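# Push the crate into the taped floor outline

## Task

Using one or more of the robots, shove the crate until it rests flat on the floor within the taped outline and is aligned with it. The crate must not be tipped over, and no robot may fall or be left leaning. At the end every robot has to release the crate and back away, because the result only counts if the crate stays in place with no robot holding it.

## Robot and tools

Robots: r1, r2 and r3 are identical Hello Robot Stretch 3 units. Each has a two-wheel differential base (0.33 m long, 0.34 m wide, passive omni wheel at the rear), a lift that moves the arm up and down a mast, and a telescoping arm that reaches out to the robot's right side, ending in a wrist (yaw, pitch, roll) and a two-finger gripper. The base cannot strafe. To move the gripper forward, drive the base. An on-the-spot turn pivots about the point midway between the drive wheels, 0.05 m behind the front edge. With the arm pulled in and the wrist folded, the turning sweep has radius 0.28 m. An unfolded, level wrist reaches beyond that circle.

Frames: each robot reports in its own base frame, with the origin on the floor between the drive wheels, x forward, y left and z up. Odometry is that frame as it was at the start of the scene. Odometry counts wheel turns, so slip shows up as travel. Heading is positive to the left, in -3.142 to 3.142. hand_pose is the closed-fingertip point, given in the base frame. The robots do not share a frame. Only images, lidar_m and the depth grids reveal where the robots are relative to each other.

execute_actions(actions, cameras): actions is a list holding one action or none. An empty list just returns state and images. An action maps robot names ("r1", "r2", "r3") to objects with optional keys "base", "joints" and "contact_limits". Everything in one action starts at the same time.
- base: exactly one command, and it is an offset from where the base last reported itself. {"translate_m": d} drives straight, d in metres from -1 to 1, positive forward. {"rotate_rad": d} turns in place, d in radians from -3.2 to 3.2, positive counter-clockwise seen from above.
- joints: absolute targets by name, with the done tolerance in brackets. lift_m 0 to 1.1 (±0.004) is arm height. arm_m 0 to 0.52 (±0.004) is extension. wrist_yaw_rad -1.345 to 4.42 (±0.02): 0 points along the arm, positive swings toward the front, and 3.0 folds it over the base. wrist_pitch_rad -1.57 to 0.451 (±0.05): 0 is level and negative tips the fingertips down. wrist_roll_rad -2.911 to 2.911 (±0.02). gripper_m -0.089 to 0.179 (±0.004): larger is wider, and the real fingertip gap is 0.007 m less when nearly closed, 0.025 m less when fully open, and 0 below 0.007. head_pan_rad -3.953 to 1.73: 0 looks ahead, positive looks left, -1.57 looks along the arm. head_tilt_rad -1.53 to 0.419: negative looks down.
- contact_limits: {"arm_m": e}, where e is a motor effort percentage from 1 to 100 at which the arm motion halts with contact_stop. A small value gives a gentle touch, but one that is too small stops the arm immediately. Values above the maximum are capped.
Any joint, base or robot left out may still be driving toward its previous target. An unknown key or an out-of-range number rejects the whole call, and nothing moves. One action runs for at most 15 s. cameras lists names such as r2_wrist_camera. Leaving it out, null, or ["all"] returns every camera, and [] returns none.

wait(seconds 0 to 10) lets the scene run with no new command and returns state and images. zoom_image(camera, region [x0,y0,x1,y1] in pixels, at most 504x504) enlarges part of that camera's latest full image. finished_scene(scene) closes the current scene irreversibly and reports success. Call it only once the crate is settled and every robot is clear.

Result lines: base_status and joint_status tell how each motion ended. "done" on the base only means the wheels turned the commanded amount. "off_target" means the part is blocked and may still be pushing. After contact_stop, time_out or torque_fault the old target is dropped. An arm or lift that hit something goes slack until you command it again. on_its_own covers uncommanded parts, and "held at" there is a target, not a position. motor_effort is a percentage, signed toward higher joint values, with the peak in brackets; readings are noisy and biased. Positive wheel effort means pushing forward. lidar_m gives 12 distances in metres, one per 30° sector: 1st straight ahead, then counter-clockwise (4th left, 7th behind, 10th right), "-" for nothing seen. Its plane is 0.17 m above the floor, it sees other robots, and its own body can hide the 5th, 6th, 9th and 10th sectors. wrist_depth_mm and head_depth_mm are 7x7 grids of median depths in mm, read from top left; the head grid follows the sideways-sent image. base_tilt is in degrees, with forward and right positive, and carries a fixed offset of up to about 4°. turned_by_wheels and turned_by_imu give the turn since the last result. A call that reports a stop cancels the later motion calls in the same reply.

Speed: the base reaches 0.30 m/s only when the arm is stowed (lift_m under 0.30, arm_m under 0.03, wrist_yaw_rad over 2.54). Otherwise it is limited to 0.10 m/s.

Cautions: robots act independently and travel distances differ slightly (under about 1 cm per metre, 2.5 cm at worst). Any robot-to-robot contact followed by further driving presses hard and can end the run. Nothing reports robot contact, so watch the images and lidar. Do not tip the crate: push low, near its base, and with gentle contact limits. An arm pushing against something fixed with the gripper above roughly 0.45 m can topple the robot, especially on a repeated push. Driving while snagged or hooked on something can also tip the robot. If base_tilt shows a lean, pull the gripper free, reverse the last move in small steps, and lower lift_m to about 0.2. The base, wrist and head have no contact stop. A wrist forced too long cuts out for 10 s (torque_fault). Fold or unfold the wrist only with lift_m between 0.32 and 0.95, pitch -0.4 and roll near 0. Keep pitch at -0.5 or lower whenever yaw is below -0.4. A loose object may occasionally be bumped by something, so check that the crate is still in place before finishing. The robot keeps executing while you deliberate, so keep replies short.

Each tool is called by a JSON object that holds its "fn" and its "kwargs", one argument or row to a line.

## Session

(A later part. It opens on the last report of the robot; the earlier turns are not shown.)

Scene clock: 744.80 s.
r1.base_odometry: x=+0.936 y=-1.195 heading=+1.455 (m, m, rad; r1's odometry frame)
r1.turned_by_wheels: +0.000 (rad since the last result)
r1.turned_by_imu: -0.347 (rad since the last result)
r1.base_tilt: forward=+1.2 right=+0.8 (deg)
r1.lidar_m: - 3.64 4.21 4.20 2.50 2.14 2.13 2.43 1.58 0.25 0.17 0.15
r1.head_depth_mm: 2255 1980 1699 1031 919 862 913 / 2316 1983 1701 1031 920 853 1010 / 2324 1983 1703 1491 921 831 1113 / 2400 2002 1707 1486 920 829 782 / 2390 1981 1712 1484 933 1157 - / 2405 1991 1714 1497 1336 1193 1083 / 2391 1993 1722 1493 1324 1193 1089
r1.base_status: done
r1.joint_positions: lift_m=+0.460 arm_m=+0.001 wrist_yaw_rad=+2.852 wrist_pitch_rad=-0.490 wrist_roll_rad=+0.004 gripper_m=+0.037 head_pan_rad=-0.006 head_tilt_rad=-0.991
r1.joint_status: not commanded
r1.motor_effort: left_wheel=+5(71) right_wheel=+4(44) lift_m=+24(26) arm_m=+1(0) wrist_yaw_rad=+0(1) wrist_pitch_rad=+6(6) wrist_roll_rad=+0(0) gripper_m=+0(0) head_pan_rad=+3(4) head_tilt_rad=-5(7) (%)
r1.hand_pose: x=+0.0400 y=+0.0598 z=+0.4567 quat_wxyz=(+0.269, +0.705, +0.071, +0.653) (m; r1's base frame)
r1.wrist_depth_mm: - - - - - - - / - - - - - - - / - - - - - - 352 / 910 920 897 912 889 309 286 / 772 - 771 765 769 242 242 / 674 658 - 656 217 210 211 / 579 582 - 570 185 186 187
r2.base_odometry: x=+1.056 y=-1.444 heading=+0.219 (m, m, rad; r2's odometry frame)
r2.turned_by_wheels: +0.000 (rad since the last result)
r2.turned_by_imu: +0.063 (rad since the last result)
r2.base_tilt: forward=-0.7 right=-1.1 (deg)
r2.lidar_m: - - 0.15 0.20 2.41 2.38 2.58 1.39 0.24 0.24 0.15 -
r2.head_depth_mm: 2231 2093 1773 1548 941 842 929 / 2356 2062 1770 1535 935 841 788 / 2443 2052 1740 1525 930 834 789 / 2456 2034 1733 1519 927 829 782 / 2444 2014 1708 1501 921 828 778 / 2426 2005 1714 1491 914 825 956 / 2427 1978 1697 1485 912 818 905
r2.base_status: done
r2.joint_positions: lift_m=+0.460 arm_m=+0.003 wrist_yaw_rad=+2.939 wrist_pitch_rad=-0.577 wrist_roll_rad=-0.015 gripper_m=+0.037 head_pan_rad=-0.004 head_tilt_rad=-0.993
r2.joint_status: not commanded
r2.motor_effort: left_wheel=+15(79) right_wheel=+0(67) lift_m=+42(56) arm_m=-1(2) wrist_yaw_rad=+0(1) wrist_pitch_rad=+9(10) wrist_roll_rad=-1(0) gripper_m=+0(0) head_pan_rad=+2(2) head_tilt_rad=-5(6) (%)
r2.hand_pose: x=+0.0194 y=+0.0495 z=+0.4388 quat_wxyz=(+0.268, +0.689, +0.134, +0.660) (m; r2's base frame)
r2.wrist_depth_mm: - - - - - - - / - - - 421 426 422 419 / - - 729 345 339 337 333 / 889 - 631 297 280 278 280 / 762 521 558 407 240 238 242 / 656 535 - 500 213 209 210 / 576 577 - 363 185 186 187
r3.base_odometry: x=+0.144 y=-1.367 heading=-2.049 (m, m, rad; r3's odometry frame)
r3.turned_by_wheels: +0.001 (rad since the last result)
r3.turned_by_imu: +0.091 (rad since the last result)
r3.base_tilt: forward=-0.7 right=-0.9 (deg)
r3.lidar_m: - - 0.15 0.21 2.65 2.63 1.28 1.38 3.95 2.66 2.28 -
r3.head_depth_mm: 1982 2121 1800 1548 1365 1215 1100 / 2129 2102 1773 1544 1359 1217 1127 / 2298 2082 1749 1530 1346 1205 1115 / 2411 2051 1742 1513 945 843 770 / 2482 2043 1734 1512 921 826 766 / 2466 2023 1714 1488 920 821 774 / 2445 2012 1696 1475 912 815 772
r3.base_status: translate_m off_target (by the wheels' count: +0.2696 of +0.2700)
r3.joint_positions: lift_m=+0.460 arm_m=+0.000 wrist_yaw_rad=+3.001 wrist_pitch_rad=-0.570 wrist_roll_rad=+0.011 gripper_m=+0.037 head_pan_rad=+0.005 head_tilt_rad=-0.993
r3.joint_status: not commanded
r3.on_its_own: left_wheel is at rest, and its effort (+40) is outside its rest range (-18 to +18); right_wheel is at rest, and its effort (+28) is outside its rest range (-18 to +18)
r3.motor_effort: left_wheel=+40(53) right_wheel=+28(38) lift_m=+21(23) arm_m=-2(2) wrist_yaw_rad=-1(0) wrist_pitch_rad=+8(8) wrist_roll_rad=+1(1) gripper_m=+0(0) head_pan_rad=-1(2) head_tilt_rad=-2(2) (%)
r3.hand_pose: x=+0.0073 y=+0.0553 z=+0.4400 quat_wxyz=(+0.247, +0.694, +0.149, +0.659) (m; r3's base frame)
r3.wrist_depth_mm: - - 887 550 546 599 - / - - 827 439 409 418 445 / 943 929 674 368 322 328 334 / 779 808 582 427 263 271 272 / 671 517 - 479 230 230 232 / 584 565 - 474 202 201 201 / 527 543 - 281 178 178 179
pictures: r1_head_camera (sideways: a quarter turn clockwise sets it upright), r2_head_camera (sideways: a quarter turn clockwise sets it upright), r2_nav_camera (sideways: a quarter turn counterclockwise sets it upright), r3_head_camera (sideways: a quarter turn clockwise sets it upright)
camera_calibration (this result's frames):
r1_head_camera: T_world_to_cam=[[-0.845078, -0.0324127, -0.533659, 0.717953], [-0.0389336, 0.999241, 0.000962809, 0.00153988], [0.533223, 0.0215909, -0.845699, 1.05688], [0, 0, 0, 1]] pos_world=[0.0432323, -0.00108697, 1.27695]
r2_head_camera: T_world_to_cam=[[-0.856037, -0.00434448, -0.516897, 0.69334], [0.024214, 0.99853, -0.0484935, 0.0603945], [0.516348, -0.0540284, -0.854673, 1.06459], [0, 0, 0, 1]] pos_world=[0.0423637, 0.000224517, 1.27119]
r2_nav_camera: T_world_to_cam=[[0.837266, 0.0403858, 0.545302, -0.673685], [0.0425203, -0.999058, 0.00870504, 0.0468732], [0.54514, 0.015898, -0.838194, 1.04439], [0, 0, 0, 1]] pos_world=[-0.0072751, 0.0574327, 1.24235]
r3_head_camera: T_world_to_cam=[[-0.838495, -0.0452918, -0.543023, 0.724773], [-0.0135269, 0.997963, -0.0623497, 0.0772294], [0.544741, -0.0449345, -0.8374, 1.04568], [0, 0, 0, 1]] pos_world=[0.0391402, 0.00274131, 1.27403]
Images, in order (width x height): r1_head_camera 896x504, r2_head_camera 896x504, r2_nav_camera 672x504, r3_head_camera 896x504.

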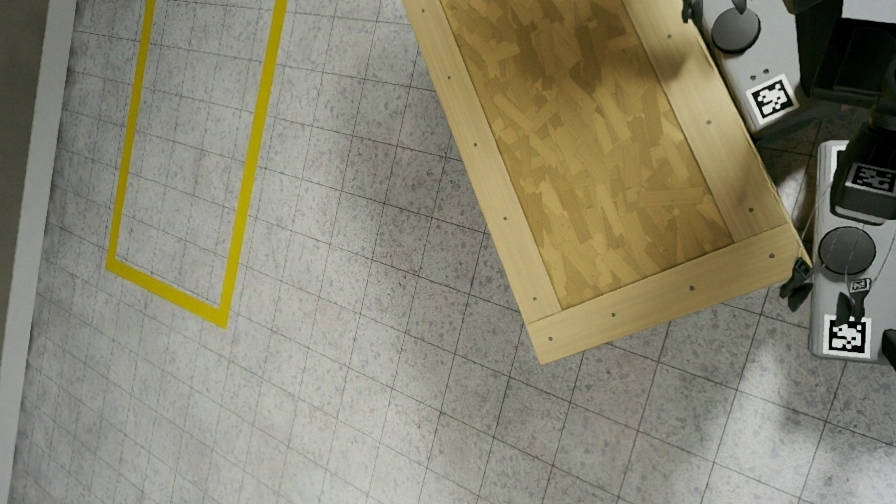

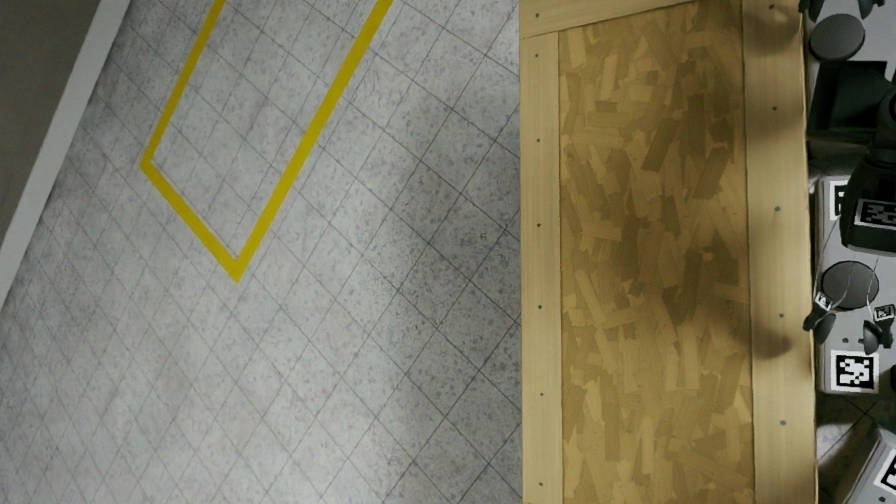

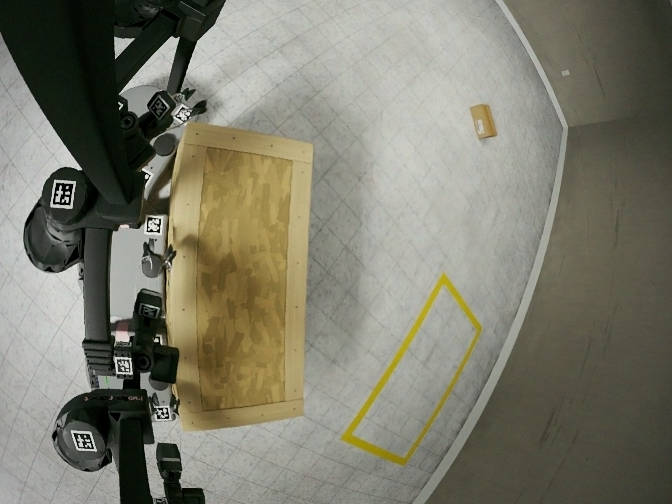

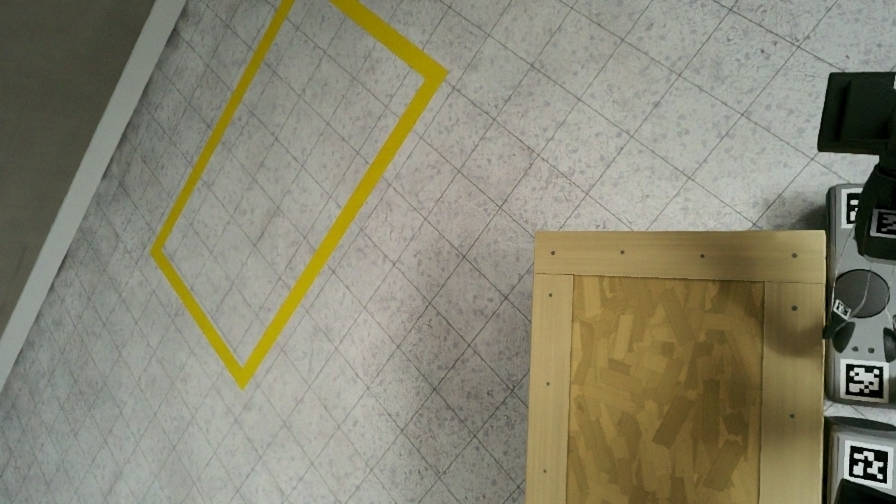

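{"fn": "execute_actions", "kwargs": {
  "actions": [
    {"r1":{"base":{"translate_m":-0.35}},"r2":{"base":{"translate_m":-0.2}},"r3":{"base":{"translate_m":-0.2}}}
  ],
  "cameras": []
}}

{"fn": "execute_actions", "kwargs": {
  "actions": [
    {"r2":{"base":{"rotate_rad":0.3}},"r3":{"base":{"rotate_rad":0.3}}}
  ],
  "cameras": ["r2_nav_camera","r3_nav_camera","r1_nav_camera"]
}}

Scene clock: 869.37 s.
r1.base_odometry: x=+0.895 y=-1.543 heading=+1.455 (m, m, rad; r1's odometry frame)
r1.turned_by_wheels: +0.000 (rad since the last result)
r1.turned_by_imu: -0.002 (rad since the last result)
r1.base_tilt: forward=+1.2 right=+0.9 (deg)
r1.lidar_m: 0.40 3.35 4.29 3.77 2.11 1.79 1.79 2.04 1.44 1.47 0.39 0.49
r1.head_depth_mm: 2382 1985 1186 1079 1333 1026 1083 / 2404 1996 1183 1055 1286 1170 1109 / 2383 1993 1181 1037 1245 1195 1117 / 2388 1984 1702 1031 1182 1191 1130 / 2389 2001 1709 1420 1319 1193 - / 2405 1983 1708 1500 1330 1197 1083 / 2378 2007 1707 1491 1328 1191 1095
r1.base_status: done
r1.joint_positions: lift_m=+0.460 arm_m=+0.001 wrist_yaw_rad=+2.852 wrist_pitch_rad=-0.490 wrist_roll_rad=+0.004 gripper_m=+0.037 head_pan_rad=-0.006 head_tilt_rad=-0.991
r1.joint_status: not commanded
r1.motor_effort: left_wheel=+1(6) right_wheel=+0(6) lift_m=+23(24) arm_m=+1(1) wrist_yaw_rad=+1(0) wrist_pitch_rad=+6(6) wrist_roll_rad=+0(0) gripper_m=+0(0) head_pan_rad=+4(3) head_tilt_rad=-5(5) (%)
r1.hand_pose: x=+0.0400 y=+0.0598 z=+0.4567 quat_wxyz=(+0.269, +0.705, +0.071, +0.653) (m; r1's base frame)
r1.wrist_depth_mm: - - - - - - - / - - - - - - - / - - - - - - - / 941 925 925 911 902 894 891 / 773 - 788 756 741 761 726 / 668 662 - 650 625 643 511 / 584 578 - 576 572 566 426
r2.base_odometry: x=+0.861 y=-1.487 heading=+0.219 (m, m, rad; r2's odometry frame)
r2.turned_by_wheels: +0.000 (rad since the last result)
r2.turned_by_imu: -0.003 (rad since the last result)
r2.base_tilt: forward=-0.7 right=-1.2 (deg)
r2.lidar_m: 0.26 0.26 0.36 0.52 0.52 2.23 2.41 1.21 0.25 0.24 0.37 0.27
r2.head_depth_mm: 2350 2081 1778 1064 941 1191 956 / 2439 2083 1752 1060 935 1179 1137 / 2515 2061 1738 1052 932 1163 1125 / 2473 2037 1737 1043 925 1158 1118 / 2450 2019 1715 1040 922 1143 1117 / 2396 1995 1714 1033 917 1136 1096 / 2404 1995 1708 1022 910 1129 1074
r2.base_status: done
r2.joint_positions: lift_m=+0.460 arm_m=+0.003 wrist_yaw_rad=+2.939 wrist_pitch_rad=-0.577 wrist_roll_rad=-0.015 gripper_m=+0.037 head_pan_rad=-0.004 head_tilt_rad=-0.993
r2.joint_status: not commanded
r2.motor_effort: left_wheel=+1(11) right_wheel=+0(5) lift_m=+42(42) arm_m=-1(1) wrist_yaw_rad=+0(0) wrist_pitch_rad=+9(9) wrist_roll_rad=+0(1) gripper_m=+0(0) head_pan_rad=+2(1) head_tilt_rad=-5(5) (%)
r2.hand_pose: x=+0.0194 y=+0.0495 z=+0.4388 quat_wxyz=(+0.268, +0.689, +0.134, +0.660) (m; r2's base frame)
r2.wrist_depth_mm: - - - - - - 557 / - 724 - - 501 421 424 / - - 996 - 540 361 334 / 655 - 836 877 563 358 288 / 708 594 746 751 577 381 275 / 641 630 - 648 530 393 285 / 589 584 - 580 570 407 297
r3.base_odometry: x=+0.236 y=-1.190 heading=-2.049 (m, m, rad; r3's odometry frame)
r3.turned_by_wheels: +0.000 (rad since the last result)
r3.turned_by_imu: -0.002 (rad since the last result)
r3.base_tilt: forward=-0.5 right=-0.8 (deg)
r3.lidar_m: 0.25 0.26 0.36 0.36 2.49 2.47 1.09 1.12 3.81 2.85 2.31 0.26
r3.head_depth_mm: 2140 2137 1780 1550 1363 1218 1103 / 2308 2103 1768 1538 1358 1218 1129 / 2380 2060 1753 1530 1345 1205 1105 / 2482 2045 1741 1069 938 1158 1119 / 2456 2027 1734 1038 926 1145 1109 / 2445 2047 1736 1034 912 1133 1088 / 2425 1996 1694 1025 910 1124 943
r3.base_status: done
r3.joint_positions: lift_m=+0.460 arm_m=+0.000 wrist_yaw_rad=+3.001 wrist_pitch_rad=-0.570 wrist_roll_rad=+0.011 gripper_m=+0.037 head_pan_rad=+0.005 head_tilt_rad=-0.993
r3.joint_status: not commanded
r3.motor_effort: left_wheel=+0(35) right_wheel=+1(27) lift_m=+21(21) arm_m=-2(2) wrist_yaw_rad=+0(1) wrist_pitch_rad=+8(8) wrist_roll_rad=+1(1) gripper_m=-1(1) head_pan_rad=-1(1) head_tilt_rad=-2(2) (%)
r3.hand_pose: x=+0.0073 y=+0.0553 z=+0.4400 quat_wxyz=(+0.247, +0.694, +0.149, +0.659) (m; r3's base frame)
r3.wrist_depth_mm: - - - - 605 567 584 / - - 904 - 560 417 425 / 935 921 667 981 576 355 332 / 777 779 588 785 593 356 280 / 674 510 - 652 573 371 260 / 599 576 - 579 533 376 264 / 528 545 - 537 536 380 270
pictures: none
No camera images: the call's "cameras" was empty. Leave "cameras" out to get every camera's image.

Scene clock: 870.93 s.
r1.base_odometry: x=+0.895 y=-1.543 heading=+1.455 (m, m, rad; r1's odometry frame)
r1.turned_by_wheels: +0.000 (rad since the last result)
r1.turned_by_imu: +0.000 (rad since the last result)
r1.base_tilt: forward=+1.2 right=+0.9 (deg)
r1.lidar_m: 0.40 3.36 4.28 3.79 2.11 1.79 1.79 2.04 1.44 1.47 0.41 0.49
r1.head_depth_mm: 2369 1979 1178 1073 1327 1058 1094 / 2396 1995 1182 1055 1290 1176 1106 / 2396 1976 1180 1037 1244 1193 1117 / 2368 1987 1708 1039 1180 1195 1127 / 2403 1992 1688 1417 1331 1194 - / 2411 1976 1711 1496 1331 1193 1085 / 2407 2000 1713 1496 1330 1195 1082
r1.base_status: not commanded
r1.joint_positions: lift_m=+0.460 arm_m=+0.001 wrist_yaw_rad=+2.852 wrist_pitch_rad=-0.490 wrist_roll_rad=+0.004 gripper_m=+0.037 head_pan_rad=-0.006 head_tilt_rad=-0.991
r1.joint_status: not commanded
r1.motor_effort: left_wheel=+1(1) right_wheel=+0(1) lift_m=+23(24) arm_m=+1(1) wrist_yaw_rad=+1(1) wrist_pitch_rad=+6(6) wrist_roll_rad=+0(0) gripper_m=+0(0) head_pan_rad=+3(3) head_tilt_rad=-5(6) (%)
r1.hand_pose: x=+0.0400 y=+0.0598 z=+0.4567 quat_wxyz=(+0.269, +0.705, +0.071, +0.653) (m; r1's base frame)
r1.wrist_depth_mm: - - - - - - - / - - - - - - - / - - - - - - - / 921 958 898 903 904 864 888 / 788 - 778 756 766 760 731 / 661 644 - 661 639 656 514 / 580 566 - 567 575 564 424
r2.base_odometry: x=+0.861 y=-1.487 heading=+0.519 (m, m, rad; r2's odometry frame)
r2.turned_by_wheels: +0.300 (rad since the last result)
r2.turned_by_imu: +0.298 (rad since the last result)
r2.base_tilt: forward=-0.7 right=-1.2 (deg)
r2.lidar_m: 0.26 0.30 3.54 0.52 2.22 2.25 1.21 1.23 0.27 0.35 0.30 0.26
r2.head_depth_mm: 2537 2089 1784 1543 940 883 1105 / 2532 2073 1763 1055 939 934 1130 / 2486 2044 1736 1052 935 1073 1127 / 2468 2005 1722 1044 931 1154 1120 / 2445 2030 1723 1037 922 1161 1116 / 2314 2008 1711 1029 940 1184 1092 / 2401 1996 1711 1481 1162 1186 1073
r2.base_status: done
r2.joint_positions: lift_m=+0.460 arm_m=+0.003 wrist_yaw_rad=+2.939 wrist_pitch_rad=-0.577 wrist_roll_rad=-0.015 gripper_m=+0.037 head_pan_rad=-0.004 head_tilt_rad=-0.993
r2.joint_status: not commanded
r2.motor_effort: left_wheel=-1(5) right_wheel=+3(6) lift_m=+42(43) arm_m=-1(2) wrist_yaw_rad=+0(1) wrist_pitch_rad=+9(9) wrist_roll_rad=+0(0) gripper_m=-1(0) head_pan_rad=+2(2) head_tilt_rad=-5(5) (%)
r2.hand_pose: x=+0.0194 y=+0.0495 z=+0.4388 quat_wxyz=(+0.268, +0.689, +0.134, +0.660) (m; r2's base frame)
r2.wrist_depth_mm: - - - - - - - / - - - - - - 415 / - - 758 983 - 479 347 / 898 - 664 843 880 487 314 / 739 734 675 748 740 491 318 / 670 664 - 647 686 478 320 / 585 592 - 595 565 463 320
r3.base_odometry: x=+0.236 y=-1.190 heading=-1.749 (m, m, rad; r3's odometry frame)
r3.turned_by_wheels: +0.300 (rad since the last result)
r3.turned_by_imu: +0.296 (rad since the last result)
r3.base_tilt: forward=-0.6 right=-0.9 (deg)
r3.lidar_m: 0.25 0.30 0.36 0.36 2.48 2.53 1.09 3.81 3.56 2.43 2.30 0.25
r3.head_depth_mm: 2444 2117 1784 1547 1375 1221 1103 / 2542 2115 1773 1536 1357 1208 1126 / 2529 2079 1765 1061 946 1169 1109 / 2502 2081 1761 1055 928 1117 1117 / 2478 2044 1713 1043 923 1153 1106 / 2437 2026 1715 1043 933 1167 1056 / 2334 2003 1700 1026 944 1169 921
r3.base_status: done
r3.joint_positions: lift_m=+0.460 arm_m=+0.000 wrist_yaw_rad=+3.001 wrist_pitch_rad=-0.570 wrist_roll_rad=+0.011 gripper_m=+0.037 head_pan_rad=+0.005 head_tilt_rad=-0.993
r3.joint_status: not commanded
r3.motor_effort: left_wheel=-1(4) right_wheel=+3(4) lift_m=+21(21) arm_m=-2(2) wrist_yaw_rad=+0(0) wrist_pitch_rad=+8(8) wrist_roll_rad=+1(1) gripper_m=+0(0) head_pan_rad=+0(2) head_tilt_rad=-2(2) (%)
r3.hand_pose: x=+0.0073 y=+0.0553 z=+0.4400 quat_wxyz=(+0.247, +0.694, +0.149, +0.659) (m; r3's base frame)
r3.wrist_depth_mm: - - - - - 615 585 / - - - 964 - 524 424 / 933 920 963 929 959 507 346 / 774 785 589 587 798 491 309 / 669 683 - 509 705 472 302 / 589 601 - 483 634 453 297 / 528 542 - 546 542 434 292
pictures: r1_nav_camera (sideways: a quarter turn counterclockwise sets it upright), r2_nav_camera (sideways: a quarter turn counterclockwise sets it upright), r3_nav_camera (sideways: a quarter turn counterclockwise sets it upright)
camera_calibration (this result's frames):
r1_nav_camera: T_world_to_cam=[[0.829969, 0.029821, 0.557012, -0.692724], [-0.00310664, -0.998307, 0.0580757, -0.0206721], [0.557801, -0.0499315, -0.828471, 1.03198], [0, 0, 0, 1]] pos_world=[-0.000765396, 0.051549, 1.24202]
r2_nav_camera: T_world_to_cam=[[0.837266, 0.0403859, 0.545302, -0.673685], [0.0425205, -0.999058, 0.00870504, 0.0468732], [0.54514, 0.0158981, -0.838194, 1.04439], [0, 0, 0, 1]] pos_world=[-0.00727512, 0.0574327, 1.24235]
r3_nav_camera: T_world_to_cam=[[0.830815, -0.00354827, 0.556537, -0.681985], [0.0336455, -0.99783, -0.0565888, 0.117912], [0.55553, 0.0657398, -0.828893, 1.03141], [0, 0, 0, 1]] pos_world=[-0.0103425, 0.0474317, 1.24115]
Images, in order (width x height): r1_nav_camera 672x504, r2_nav_camera 672x504, r3_nav_camera 672x504.

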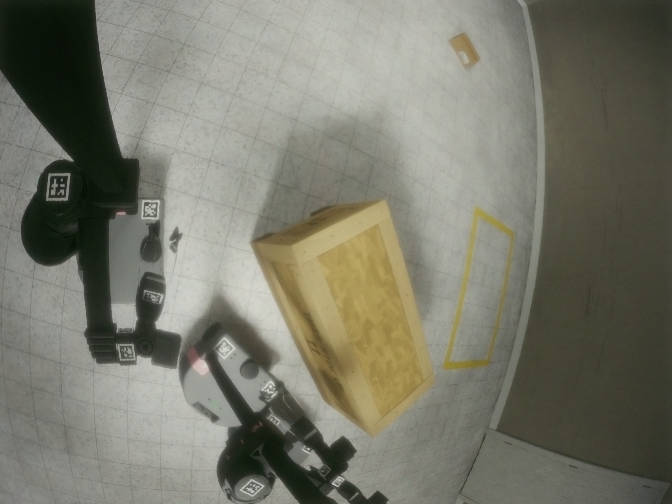

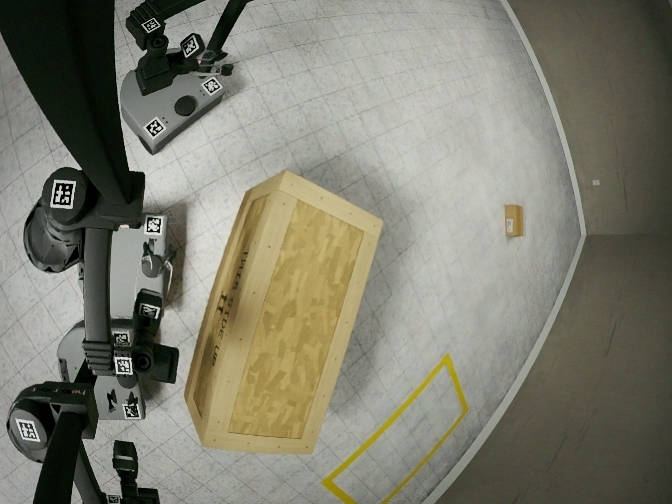

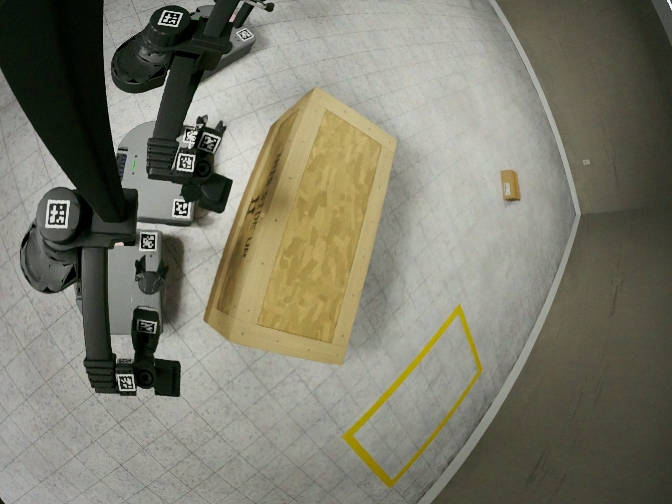

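{"fn": "execute_actions", "kwargs": {
  "actions": []
}}

Scene clock: 900.23 s.
r1.base_odometry: x=+0.895 y=-1.543 heading=+1.455 (m, m, rad; r1's odometry frame)
r1.turned_by_wheels: +0.000 (rad since the last result)
r1.turned_by_imu: +0.000 (rad since the last result)
r1.base_tilt: forward=+1.3 right=+0.9 (deg)
r1.lidar_m: 0.40 3.37 4.28 3.77 2.11 1.80 1.79 2.04 1.43 1.46 0.41 0.49
r1.head_depth_mm: 2390 1976 1189 1074 1325 1053 1094 / 2393 1976 1181 1056 1281 1182 1105 / 2378 1999 1181 1034 1257 1195 1116 / 2384 1991 1701 1037 1178 1197 1127 / 2393 1992 1717 1416 1322 1192 - / 2385 1989 1717 1486 1332 1195 1088 / 2389 2001 1713 1502 1326 1200 1085
r1.base_status: not commanded
r1.joint_positions: lift_m=+0.460 arm_m=+0.001 wrist_yaw_rad=+2.852 wrist_pitch_rad=-0.490 wrist_roll_rad=+0.004 gripper_m=+0.037 head_pan_rad=-0.006 head_tilt_rad=-0.991
r1.joint_status: not commanded
r1.motor_effort: left_wheel=+1(1) right_wheel=+0(1) lift_m=+24(24) arm_m=+0(1) wrist_yaw_rad=+1(1) wrist_pitch_rad=+6(6) wrist_roll_rad=+0(0) gripper_m=+0(0) head_pan_rad=+3(3) head_tilt_rad=-5(6) (%)
r1.hand_pose: x=+0.0400 y=+0.0598 z=+0.4567 quat_wxyz=(+0.269, +0.705, +0.071, +0.653) (m; r1's base frame)
r1.wrist_depth_mm: - - - - - - - / - - - - - - - / - - - - - - - / 917 964 905 900 922 919 872 / 768 - 775 757 759 754 732 / 661 663 - 666 631 658 519 / 588 581 - 579 579 568 424
r2.base_odometry: x=+0.861 y=-1.487 heading=+0.519 (m, m, rad; r2's odometry frame)
r2.turned_by_wheels: +0.000 (rad since the last result)
r2.turned_by_imu: -0.001 (rad since the last result)
r2.base_tilt: forward=-0.6 right=-1.0 (deg)
r2.lidar_m: 0.26 0.30 3.53 0.51 2.23 2.26 1.21 1.23 0.27 0.35 0.29 0.26
r2.head_depth_mm: 2561 2094 1778 1546 942 879 1109 / 2510 2081 1764 1058 935 936 1133 / 2510 2066 1755 1047 932 1076 1116 / 2472 2032 1735 1045 924 1149 1120 / 2459 2032 1730 1043 924 1165 1111 / 2282 2010 1706 1027 942 1183 1096 / 2403 1982 1705 1480 1162 1183 1074
r2.base_status: done
r2.joint_positions: lift_m=+0.460 arm_m=+0.003 wrist_yaw_rad=+2.939 wrist_pitch_rad=-0.577 wrist_roll_rad=-0.015 gripper_m=+0.037 head_pan_rad=-0.004 head_tilt_rad=-0.993
r2.joint_status: not commanded
r2.motor_effort: left_wheel=-1(5) right_wheel=+3(6) lift_m=+42(43) arm_m=-1(2) wrist_yaw_rad=+0(1) wrist_pitch_rad=+9(9) wrist_roll_rad=+0(0) gripper_m=+0(0) head_pan_rad=+2(2) head_tilt_rad=-6(5) (%)
r2.hand_pose: x=+0.0194 y=+0.0495 z=+0.4388 quat_wxyz=(+0.268, +0.689, +0.134, +0.660) (m; r2's base frame)
r2.wrist_depth_mm: - - - - - - - / - - - - - - 421 / - - 769 964 - 483 348 / 855 - 652 858 875 481 319 / 765 728 655 749 747 481 315 / 660 650 - 654 680 482 317 / 575 579 - 589 561 460 318
r3.base_odometry: x=+0.236 y=-1.190 heading=-1.749 (m, m, rad; r3's odometry frame)
r3.turned_by_wheels: +0.000 (rad since the last result)
r3.turned_by_imu: +0.000 (rad since the last result)
r3.base_tilt: forward=-0.6 right=-0.7 (deg)
r3.lidar_m: 0.25 0.30 0.36 0.36 2.48 2.53 1.09 3.81 3.56 2.42 2.30 0.25
r3.head_depth_mm: 2454 2141 1792 1553 1372 1219 1101 / 2575 2109 1768 1541 1358 1211 1127 / 2555 2102 1749 1056 951 1174 1113 / 2510 2073 1754 1047 930 1116 1115 / 2477 2045 1734 1042 921 1153 1105 / 2466 2025 1713 1038 932 1171 1050 / 2344 2013 1715 1025 939 1162 920
r3.base_status: done
r3.joint_positions: lift_m=+0.460 arm_m=+0.000 wrist_yaw_rad=+3.001 wrist_pitch_rad=-0.570 wrist_roll_rad=+0.011 gripper_m=+0.037 head_pan_rad=+0.005 head_tilt_rad=-0.993
r3.joint_status: not commanded
r3.motor_effort: left_wheel=-2(4) right_wheel=+3(4) lift_m=+21(21) arm_m=-2(2) wrist_yaw_rad=+0(0) wrist_pitch_rad=+8(8) wrist_roll_rad=+1(1) gripper_m=+0(0) head_pan_rad=-2(2) head_tilt_rad=-2(2) (%)
r3.hand_pose: x=+0.0073 y=+0.0553 z=+0.4400 quat_wxyz=(+0.247, +0.694, +0.149, +0.659) (m; r3's base frame)
r3.wrist_depth_mm: - - - - - 604 581 / - - - 956 - 520 421 / 927 927 944 921 951 509 346 / 782 793 583 587 829 491 310 / 666 687 - 513 705 481 301 / 584 610 - 483 634 451 298 / 526 542 - 538 538 432 291
pictures: r1_head_camera (sideways: a quarter turn clockwise sets it upright), r1_nav_camera (sideways: a quarter turn counterclockwise sets it upright), r1_wrist_camera, r2_head_camera (sideways: a quarter turn clockwise sets it upright), r2_nav_camera (sideways: a quarter turn counterclockwise sets it upright), r2_wrist_camera, r3_head_camera (sideways: a quarter turn clockwise sets it upright), r3_nav_camera (sideways: a quarter turn counterclockwise sets it upright), r3_wrist_camera
camera_calibration (this result's frames):
r1_head_camera: T_world_to_cam=[[-0.845079, -0.032413, -0.533659, 0.717953], [-0.0389339, 0.999241, 0.000962825, 0.00153986], [0.533222, 0.0215911, -0.845699, 1.05688], [0, 0, 0, 1]] pos_world=[0.0432323, -0.00108696, 1.27695]
r1_nav_camera: T_world_to_cam=[[0.829969, 0.029821, 0.557012, -0.692724], [-0.0031066, -0.998307, 0.0580757, -0.0206721], [0.557801, -0.0499315, -0.828471, 1.03198], [0, 0, 0, 1]] pos_world=[-0.000765405, 0.051549, 1.24202]
r1_wrist_camera: T_world_to_cam=[[0.936623, -0.348713, -0.0337089, -0.00435629], [-0.250696, -0.59991, -0.759776, 0.420695], [0.244721, 0.720075, -0.64931, 0.409454], [0, 0, 0, 1]] pos_world=[0.00934451, -0.0439775, 0.58535]
r2_head_camera: T_world_to_cam=[[-0.856037, -0.00434462, -0.516897, 0.69334], [0.0242138, 0.99853, -0.0484935, 0.0603945], [0.516348, -0.0540283, -0.854673, 1.06459], [0, 0, 0, 1]] pos_world=[0.0423637, 0.000224523, 1.27119]
r2_nav_camera: T_world_to_cam=[[0.837266, 0.0403859, 0.545302, -0.673685], [0.0425205, -0.999058, 0.00870504, 0.0468732], [0.54514, 0.0158981, -0.838194, 1.04439], [0, 0, 0, 1]] pos_world=[-0.00727511, 0.0574327, 1.24235]
r2_wrist_camera: T_world_to_cam=[[0.970528, -0.240261, 0.0186959, -0.0248757], [-0.15253, -0.672496, -0.724212, 0.391551], [0.186573, 0.700017, -0.689324, 0.427124], [0, 0, 0, 1]] pos_world=[0.00417619, -0.0416539, 0.578457]
r3_head_camera: T_world_to_cam=[[-0.838496, -0.0452918, -0.543023, 0.724773], [-0.0135268, 0.997963, -0.0623497, 0.0772294], [0.544741, -0.0449346, -0.8374, 1.04568], [0, 0, 0, 1]] pos_world=[0.0391402, 0.00274131, 1.27403]
r3_nav_camera: T_world_to_cam=[[0.830815, -0.00354841, 0.556537, -0.681984], [0.0336453, -0.99783, -0.0565888, 0.117912], [0.55553, 0.0657397, -0.828893, 1.03141], [0, 0, 0, 1]] pos_world=[-0.0103425, 0.0474317, 1.24115]
r3_wrist_camera: T_world_to_cam=[[0.980098, -0.198178, -0.0115589, 0.00835185], [-0.142629, -0.662489, -0.735367, 0.39668], [0.138076, 0.72238, -0.67757, 0.421716], [0, 0, 0, 1]] pos_world=[-0.00983619, -0.0401878, 0.577544]
Images, in order (width x height): r1_head_camera 896x504, r1_nav_camera 672x504, r1_wrist_camera 644x364, r2_head_camera 896x504, r2_nav_camera 672x504, r2_wrist_camera 644x364, r3_head_camera 896x504, r3_nav_camera 672x504, r3_wrist_camera 644x364.

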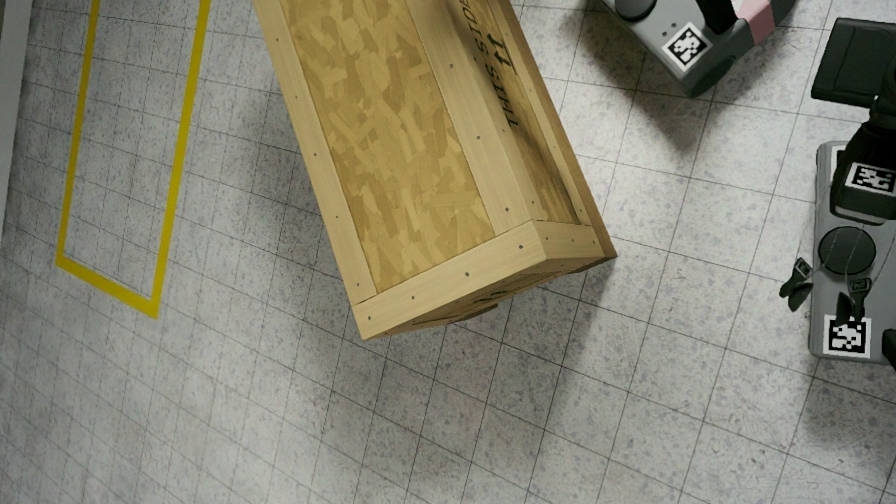

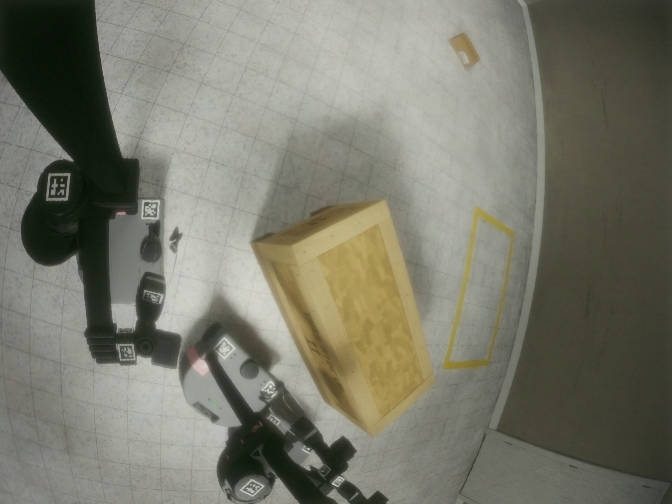

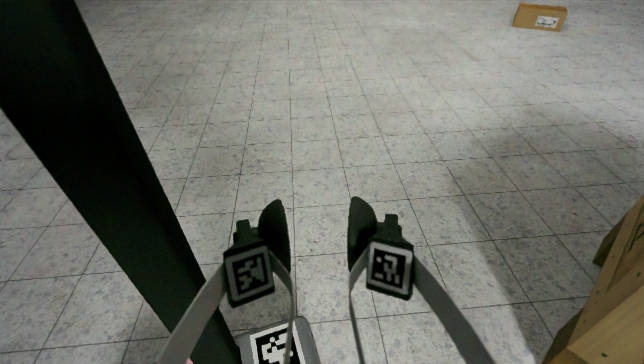

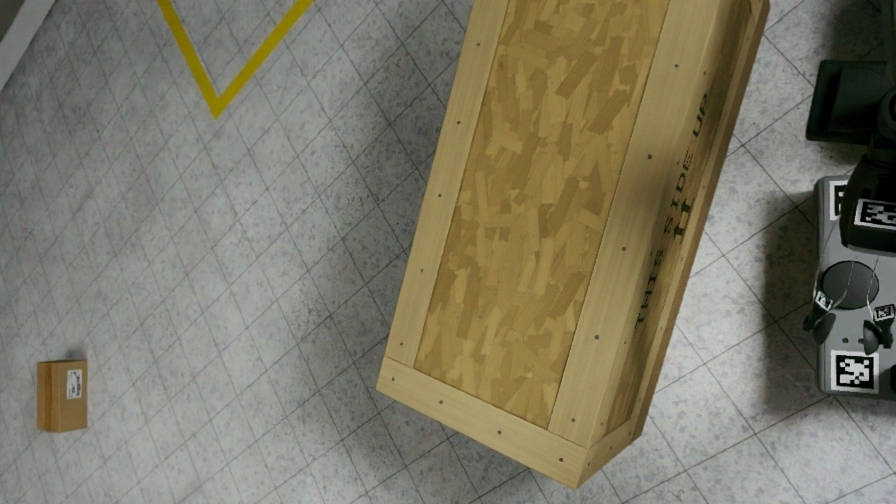

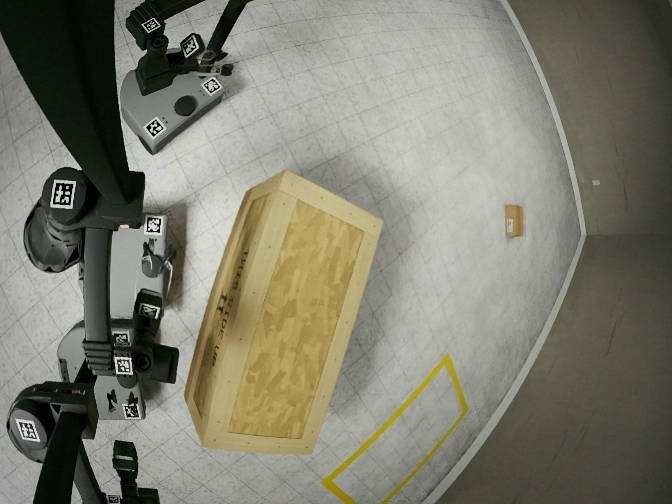

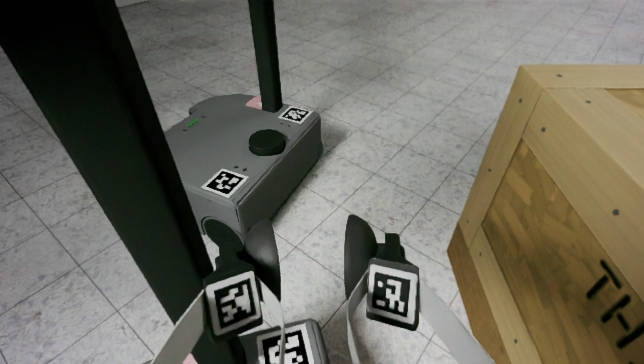

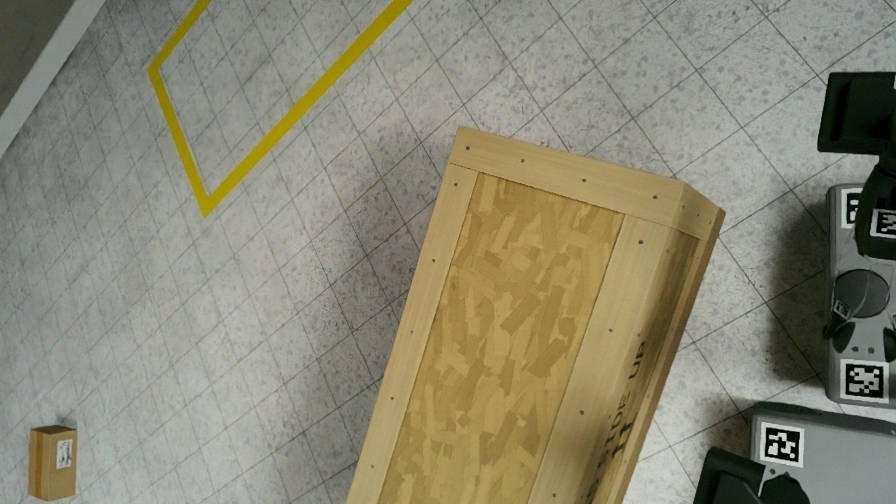

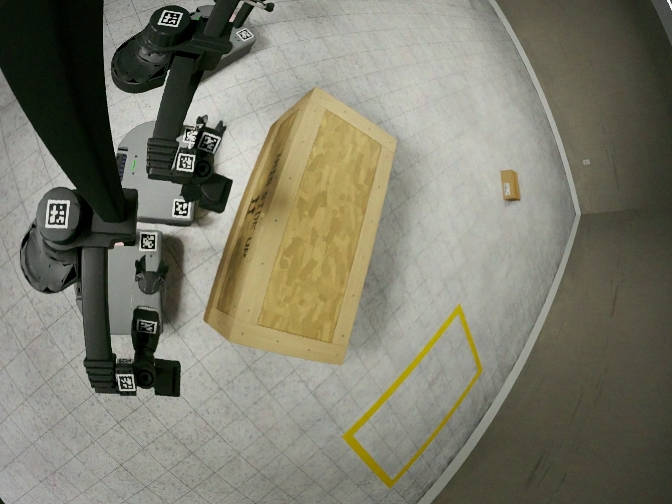

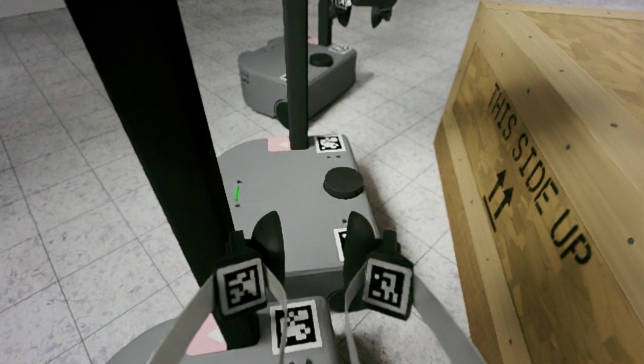

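{"fn": "execute_actions", "kwargs": {
  "actions": [
    {"r2":{"base":{"translate_m":-0.30}},"r3":{"base":{"translate_m":-0.31}}}
  ],
  "cameras": ["r2_nav_camera"]
}}

{"fn": "execute_actions", "kwargs": {
  "actions": [
    {"r2":{"base":{"rotate_rad":-0.29}},"r3":{"base":{"rotate_rad":-0.29}}}
  ],
  "cameras": ["r2_nav_camera","r2_head_camera","r3_head_camera","r1_nav_camera"]
}}

Scene clock: 929.13 s.
r1.base_odometry: x=+0.895 y=-1.543 heading=+1.455 (m, m, rad; r1's odometry frame)
r1.turned_by_wheels: +0.000 (rad since the last result)
r1.turned_by_imu: -0.001 (rad since the last result)
r1.base_tilt: forward=+1.2 right=+0.8 (deg)
r1.lidar_m: 0.40 3.36 4.29 3.80 2.11 1.79 1.79 2.04 1.43 0.55 1.00 0.49
r1.head_depth_mm: 2379 1991 1184 1063 1319 1191 1105 / 2376 1987 1185 1054 1286 1190 1104 / 2378 1977 1179 1037 1249 1194 1113 / 2370 1981 1697 1036 1180 1194 1129 / 2362 1994 1703 1415 1326 1197 - / 2406 1988 1713 1493 1324 1195 1085 / 2394 2009 1713 1501 1328 1192 1081
r1.base_status: not commanded
r1.joint_positions: lift_m=+0.460 arm_m=+0.001 wrist_yaw_rad=+2.852 wrist_pitch_rad=-0.490 wrist_roll_rad=+0.004 gripper_m=+0.037 head_pan_rad=-0.006 head_tilt_rad=-0.991
r1.joint_status: not commanded
r1.motor_effort: left_wheel=+1(1) right_wheel=+0(1) lift_m=+24(23) arm_m=+0(0) wrist_yaw_rad=+1(1) wrist_pitch_rad=+6(6) wrist_roll_rad=+0(0) gripper_m=+0(0) head_pan_rad=+4(4) head_tilt_rad=-5(5) (%)
r1.hand_pose: x=+0.0400 y=+0.0598 z=+0.4567 quat_wxyz=(+0.269, +0.705, +0.071, +0.653) (m; r1's base frame)
r1.wrist_depth_mm: - - - - - - - / - - - - - - - / - - - - - - - / 910 941 894 909 900 881 862 / 769 - 793 777 770 742 715 / 662 659 - 651 635 640 522 / 573 572 - 580 574 576 425
r2.base_odometry: x=+0.601 y=-1.636 heading=+0.519 (m, m, rad; r2's odometry frame)
r2.turned_by_wheels: +0.000 (rad since the last result)
r2.turned_by_imu: -0.003 (rad since the last result)
r2.base_tilt: forward=-0.7 right=-1.1 (deg)
r2.lidar_m: 0.55 0.63 0.61 2.19 2.05 2.07 0.92 0.91 0.29 0.37 0.63 0.55
r2.head_depth_mm: 2534 2092 1771 1066 1173 1214 1109 / 2522 2058 1757 1056 1259 1213 1132 / 2494 2059 1198 1072 1288 1203 1119 / 2490 2043 1194 1088 1306 1199 1121 / 2455 2031 1194 1091 1329 1194 1118 / 2426 2002 1208 1136 1326 1190 1093 / 2394 1988 1692 1453 1321 1182 1076
r2.base_status: done
r2.joint_positions: lift_m=+0.460 arm_m=+0.003 wrist_yaw_rad=+2.939 wrist_pitch_rad=-0.577 wrist_roll_rad=-0.015 gripper_m=+0.037 head_pan_rad=-0.004 head_tilt_rad=-0.993
r2.joint_status: not commanded
r2.motor_effort: left_wheel=-1(5) right_wheel=+2(3) lift_m=+42(43) arm_m=-1(1) wrist_yaw_rad=+0(1) wrist_pitch_rad=+9(9) wrist_roll_rad=+0(0) gripper_m=+0(0) head_pan_rad=+2(2) head_tilt_rad=-6(5) (%)
r2.hand_pose: x=+0.0194 y=+0.0495 z=+0.4388 quat_wxyz=(+0.268, +0.689, +0.134, +0.660) (m; r2's base frame)
r2.wrist_depth_mm: - - - - - - - / - - - - - - - / - - - 763 822 - - / 875 - 874 762 823 879 811 / 748 724 787 758 746 743 701 / 656 668 - 658 673 665 644 / 586 584 - 582 563 577 589
r3.base_odometry: x=+0.291 y=-0.885 heading=-1.749 (m, m, rad; r3's odometry frame)
r3.turned_by_wheels: +0.000 (rad since the last result)
r3.turned_by_imu: -0.002 (rad since the last result)
r3.base_tilt: forward=-0.6 right=-0.9 (deg)
r3.lidar_m: 0.55 0.65 0.37 0.38 2.31 0.81 0.78 3.55 3.61 2.60 2.46 0.55
r3.head_depth_mm: 2524 2122 1773 1555 1375 1219 1097 / 2575 2120 1760 1536 1348 1212 1125 / 2525 2084 1278 1119 1351 1206 1119 / 2529 2062 1206 1079 1292 1200 1107 / 2463 2053 1197 1094 1304 1193 1111 / 2458 2023 1193 1124 1318 1180 1089 / 2408 2000 1187 1231 1307 1158 932
r3.base_status: done
r3.joint_positions: lift_m=+0.460 arm_m=+0.000 wrist_yaw_rad=+3.001 wrist_pitch_rad=-0.570 wrist_roll_rad=+0.011 gripper_m=+0.037 head_pan_rad=+0.005 head_tilt_rad=-0.993
r3.joint_status: not commanded
r3.motor_effort: left_wheel=-2(4) right_wheel=+3(2) lift_m=+21(21) arm_m=-2(2) wrist_yaw_rad=+0(0) wrist_pitch_rad=+8(8) wrist_roll_rad=+1(1) gripper_m=+0(0) head_pan_rad=-1(2) head_tilt_rad=-2(2) (%)
r3.hand_pose: x=+0.0073 y=+0.0553 z=+0.4400 quat_wxyz=(+0.247, +0.694, +0.149, +0.659) (m; r3's base frame)
r3.wrist_depth_mm: - - - - - - 723 / - - - - - - 713 / 953 938 978 686 - 954 693 / 793 780 587 584 806 831 683 / 669 677 - 508 705 706 658 / 582 594 - 504 630 624 611 / 525 540 - 544 543 554 545
pictures: r2_nav_camera (sideways: a quarter turn counterclockwise sets it upright)
camera_calibration (this result's frames):
r2_nav_camera: T_world_to_cam=[[0.837266, 0.040386, 0.545302, -0.673685], [0.0425206, -0.999058, 0.00870504, 0.0468732], [0.54514, 0.0158981, -0.838194, 1.04439], [0, 0, 0, 1]] pos_world=[-0.00727513, 0.0574327, 1.24235]
Images, in order (width x height): r2_nav_camera 672x504.

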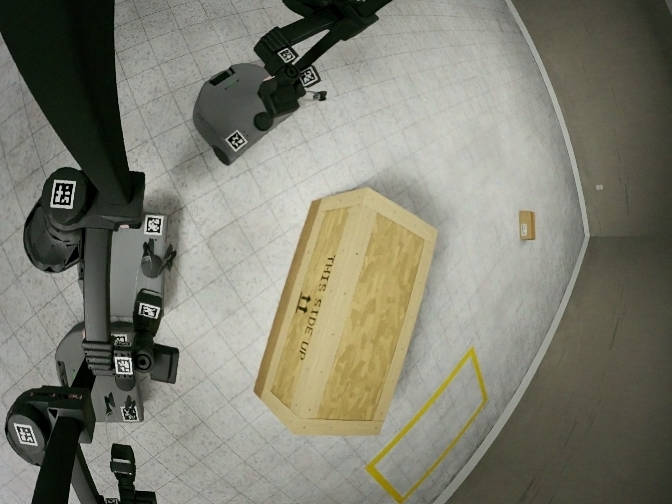

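Scene clock: 930.63 s.
r1.base_odometry: x=+0.895 y=-1.543 heading=+1.455 (m, m, rad; r1's odometry frame)
r1.turned_by_wheels: +0.000 (rad since the last result)
r1.turned_by_imu: +0.000 (rad since the last result)
r1.base_tilt: forward=+1.2 right=+0.9 (deg)
r1.lidar_m: 0.40 3.37 4.29 3.77 2.12 1.80 1.79 2.04 1.43 0.52 1.00 0.49
r1.head_depth_mm: 2372 1993 1182 1071 1326 1187 1097 / 2393 1987 1183 1055 1287 1189 1101 / 2387 1982 1181 1034 1253 1191 1112 / 2385 2011 1693 1034 1182 1192 1128 / 2388 1996 1714 1419 1328 1194 - / 2404 1993 1709 1493 1331 1198 1086 / 2394 1999 1703 1489 1330 1195 1089
r1.base_status: not commanded
r1.joint_positions: lift_m=+0.460 arm_m=+0.001 wrist_yaw_rad=+2.852 wrist_pitch_rad=-0.490 wrist_roll_rad=+0.004 gripper_m=+0.037 head_pan_rad=-0.006 head_tilt_rad=-0.991
r1.joint_status: not commanded
r1.motor_effort: left_wheel=+1(2) right_wheel=+0(0) lift_m=+24(24) arm_m=+1(0) wrist_yaw_rad=+1(0) wrist_pitch_rad=+6(6) wrist_roll_rad=+0(0) gripper_m=+0(0) head_pan_rad=+3(4) head_tilt_rad=-6(6) (%)
r1.hand_pose: x=+0.0400 y=+0.0598 z=+0.4567 quat_wxyz=(+0.269, +0.705, +0.071, +0.653) (m; r1's base frame)
r1.wrist_depth_mm: - - - - - - - / - - - - - - - / - - - - - - - / 921 967 899 900 886 870 882 / 778 - 777 752 769 739 722 / 668 644 - 652 629 645 520 / 599 580 - 576 577 570 421
r2.base_odometry: x=+0.601 y=-1.636 heading=+0.229 (m, m, rad; r2's odometry frame)
r2.turned_by_wheels: -0.290 (rad since the last result)
r2.turned_by_imu: -0.289 (rad since the last result)
r2.base_tilt: forward=-0.7 right=-1.0 (deg)
r2.lidar_m: 0.54 0.56 0.61 0.61 2.07 2.04 2.22 0.92 0.26 0.26 2.73 0.57
r2.head_depth_mm: 2469 2090 1761 1536 1364 1216 985 / 2538 2056 1236 1089 1327 1211 1132 / 2497 2051 1202 1081 1302 1204 1121 / 2468 2038 1193 1080 1297 1203 1118 / 2472 2047 1189 1074 1288 1194 1120 / 2417 2008 1183 1070 1288 1189 1093 / 2379 1996 1167 1060 1271 1184 1077
r2.base_status: done
r2.joint_positions: lift_m=+0.460 arm_m=+0.003 wrist_yaw_rad=+2.939 wrist_pitch_rad=-0.577 wrist_roll_rad=-0.015 gripper_m=+0.037 head_pan_rad=-0.004 head_tilt_rad=-0.993
r2.joint_status: not commanded
r2.motor_effort: left_wheel=+2(6) right_wheel=-3(7) lift_m=+42(42) arm_m=-1(1) wrist_yaw_rad=+0(0) wrist_pitch_rad=+9(9) wrist_roll_rad=+0(1) gripper_m=+0(1) head_pan_rad=+1(1) head_tilt_rad=-5(5) (%)
r2.hand_pose: x=+0.0194 y=+0.0495 z=+0.4388 quat_wxyz=(+0.268, +0.689, +0.134, +0.660) (m; r2's base frame)
r2.wrist_depth_mm: - - - - - - 573 / - - - - - - 547 / - - 756 783 - 736 552 / 887 - 752 749 870 798 584 / 755 731 772 748 749 731 595 / 658 665 - 655 667 657 609 / 596 584 - 590 574 584 575
r3.base_odometry: x=+0.291 y=-0.885 heading=-2.039 (m, m, rad; r3's odometry frame)
r3.turned_by_wheels: -0.290 (rad since the last result)
r3.turned_by_imu: -0.287 (rad since the last result)
r3.base_tilt: forward=-0.6 right=-0.8 (deg)
r3.lidar_m: 0.54 0.57 0.79 0.37 2.31 2.30 0.78 0.82 3.54 3.07 2.47 2.45
r3.head_depth_mm: 2317 2140 1803 1557 1362 1219 1101 / 2415 2119 1782 1543 1356 1211 1125 / 2512 2088 1756 1520 1350 1202 1119 / 2536 2065 1744 1498 1340 1201 1116 / 2476 2017 1196 1064 1287 1192 1109 / 2450 2013 1188 1058 1285 1182 1091 / 2428 1992 1181 1059 1271 1184 970
r3.base_status: done
r3.joint_positions: lift_m=+0.460 arm_m=+0.000 wrist_yaw_rad=+3.001 wrist_pitch_rad=-0.570 wrist_roll_rad=+0.011 gripper_m=+0.037 head_pan_rad=+0.005 head_tilt_rad=-0.993
r3.joint_status: not commanded
r3.motor_effort: left_wheel=+1(4) right_wheel=-1(2) lift_m=+21(21) arm_m=-2(2) wrist_yaw_rad=+0(0) wrist_pitch_rad=+8(8) wrist_roll_rad=+1(1) gripper_m=-1(0) head_pan_rad=-2(1) head_tilt_rad=-2(2) (%)
r3.hand_pose: x=+0.0073 y=+0.0553 z=+0.4400 quat_wxyz=(+0.247, +0.694, +0.149, +0.659) (m; r3's base frame)
r3.wrist_depth_mm: - - - - - 729 600 / - - - - - 729 534 / 939 927 667 - - 743 540 / 783 779 583 779 820 756 549 / 664 645 - 598 717 694 562 / 602 586 - 575 636 614 564 / 523 549 - 552 541 550 531
pictures: r1_nav_camera (sideways: a quarter turn counterclockwise sets it upright), r2_head_camera (sideways: a quarter turn clockwise sets it upright), r2_nav_camera (sideways: a quarter turn counterclockwise sets it upright), r3_head_camera (sideways: a quarter turn clockwise sets it upright)
camera_calibration (this result's frames):
r1_nav_camera: T_world_to_cam=[[0.829969, 0.029821, 0.557012, -0.692724], [-0.00310659, -0.998307, 0.0580757, -0.0206721], [0.557801, -0.0499315, -0.828472, 1.03198], [0, 0, 0, 1]] pos_world=[-0.000765412, 0.051549, 1.24202]
r2_head_camera: T_world_to_cam=[[-0.856037, -0.00434455, -0.516897, 0.69334], [0.0242139, 0.99853, -0.0484935, 0.0603945], [0.516348, -0.0540283, -0.854673, 1.06459], [0, 0, 0, 1]] pos_world=[0.0423637, 0.00022452, 1.27119]
r2_nav_camera: T_world_to_cam=[[0.837266, 0.0403858, 0.545302, -0.673685], [0.0425204, -0.999058, 0.00870503, 0.0468732], [0.54514, 0.015898, -0.838194, 1.04439], [0, 0, 0, 1]] pos_world=[-0.00727512, 0.0574327, 1.24235]
r3_head_camera: T_world_to_cam=[[-0.838495, -0.0452919, -0.543023, 0.724773], [-0.013527, 0.997963, -0.0623497, 0.0772294], [0.544741, -0.0449344, -0.8374, 1.04568], [0, 0, 0, 1]] pos_world=[0.0391402, 0.00274132, 1.27403]
Images, in order (width x height): r1_nav_camera 672x504, r2_head_camera 896x504, r2_nav_camera 672x504, r3_head_camera 896x504.

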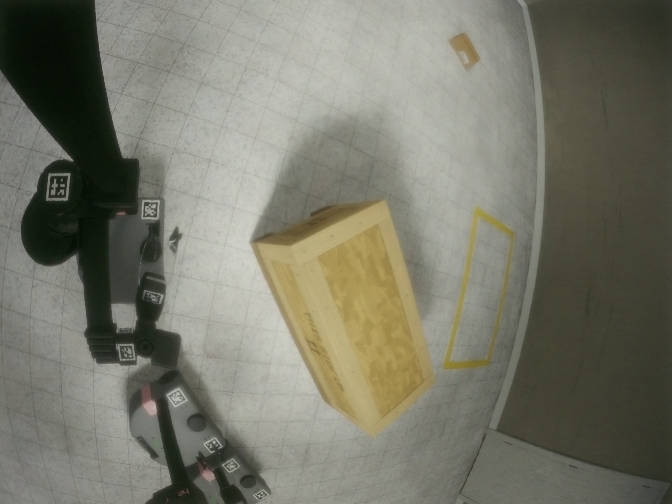

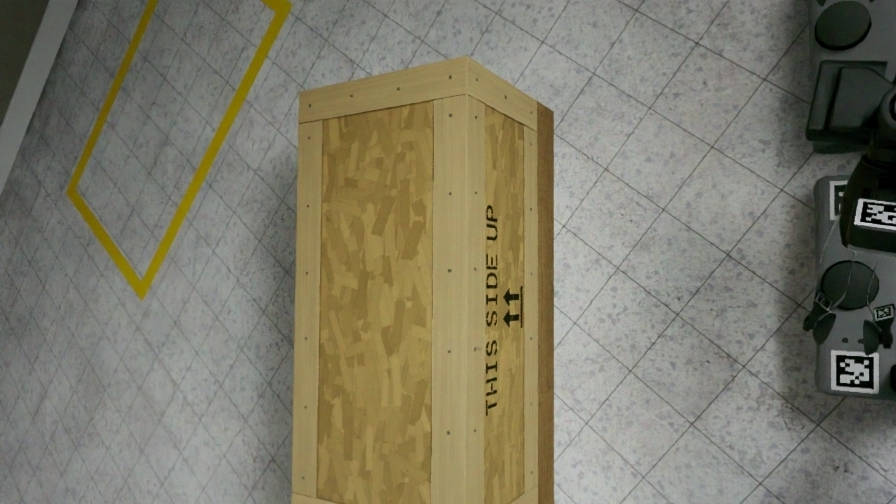

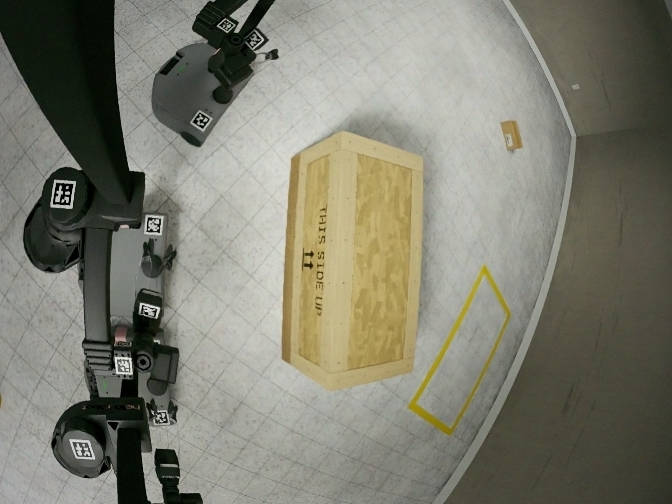

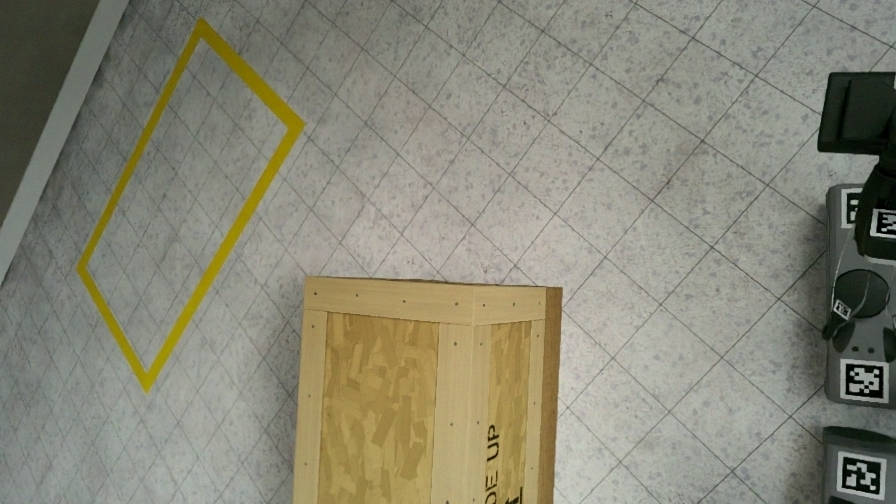

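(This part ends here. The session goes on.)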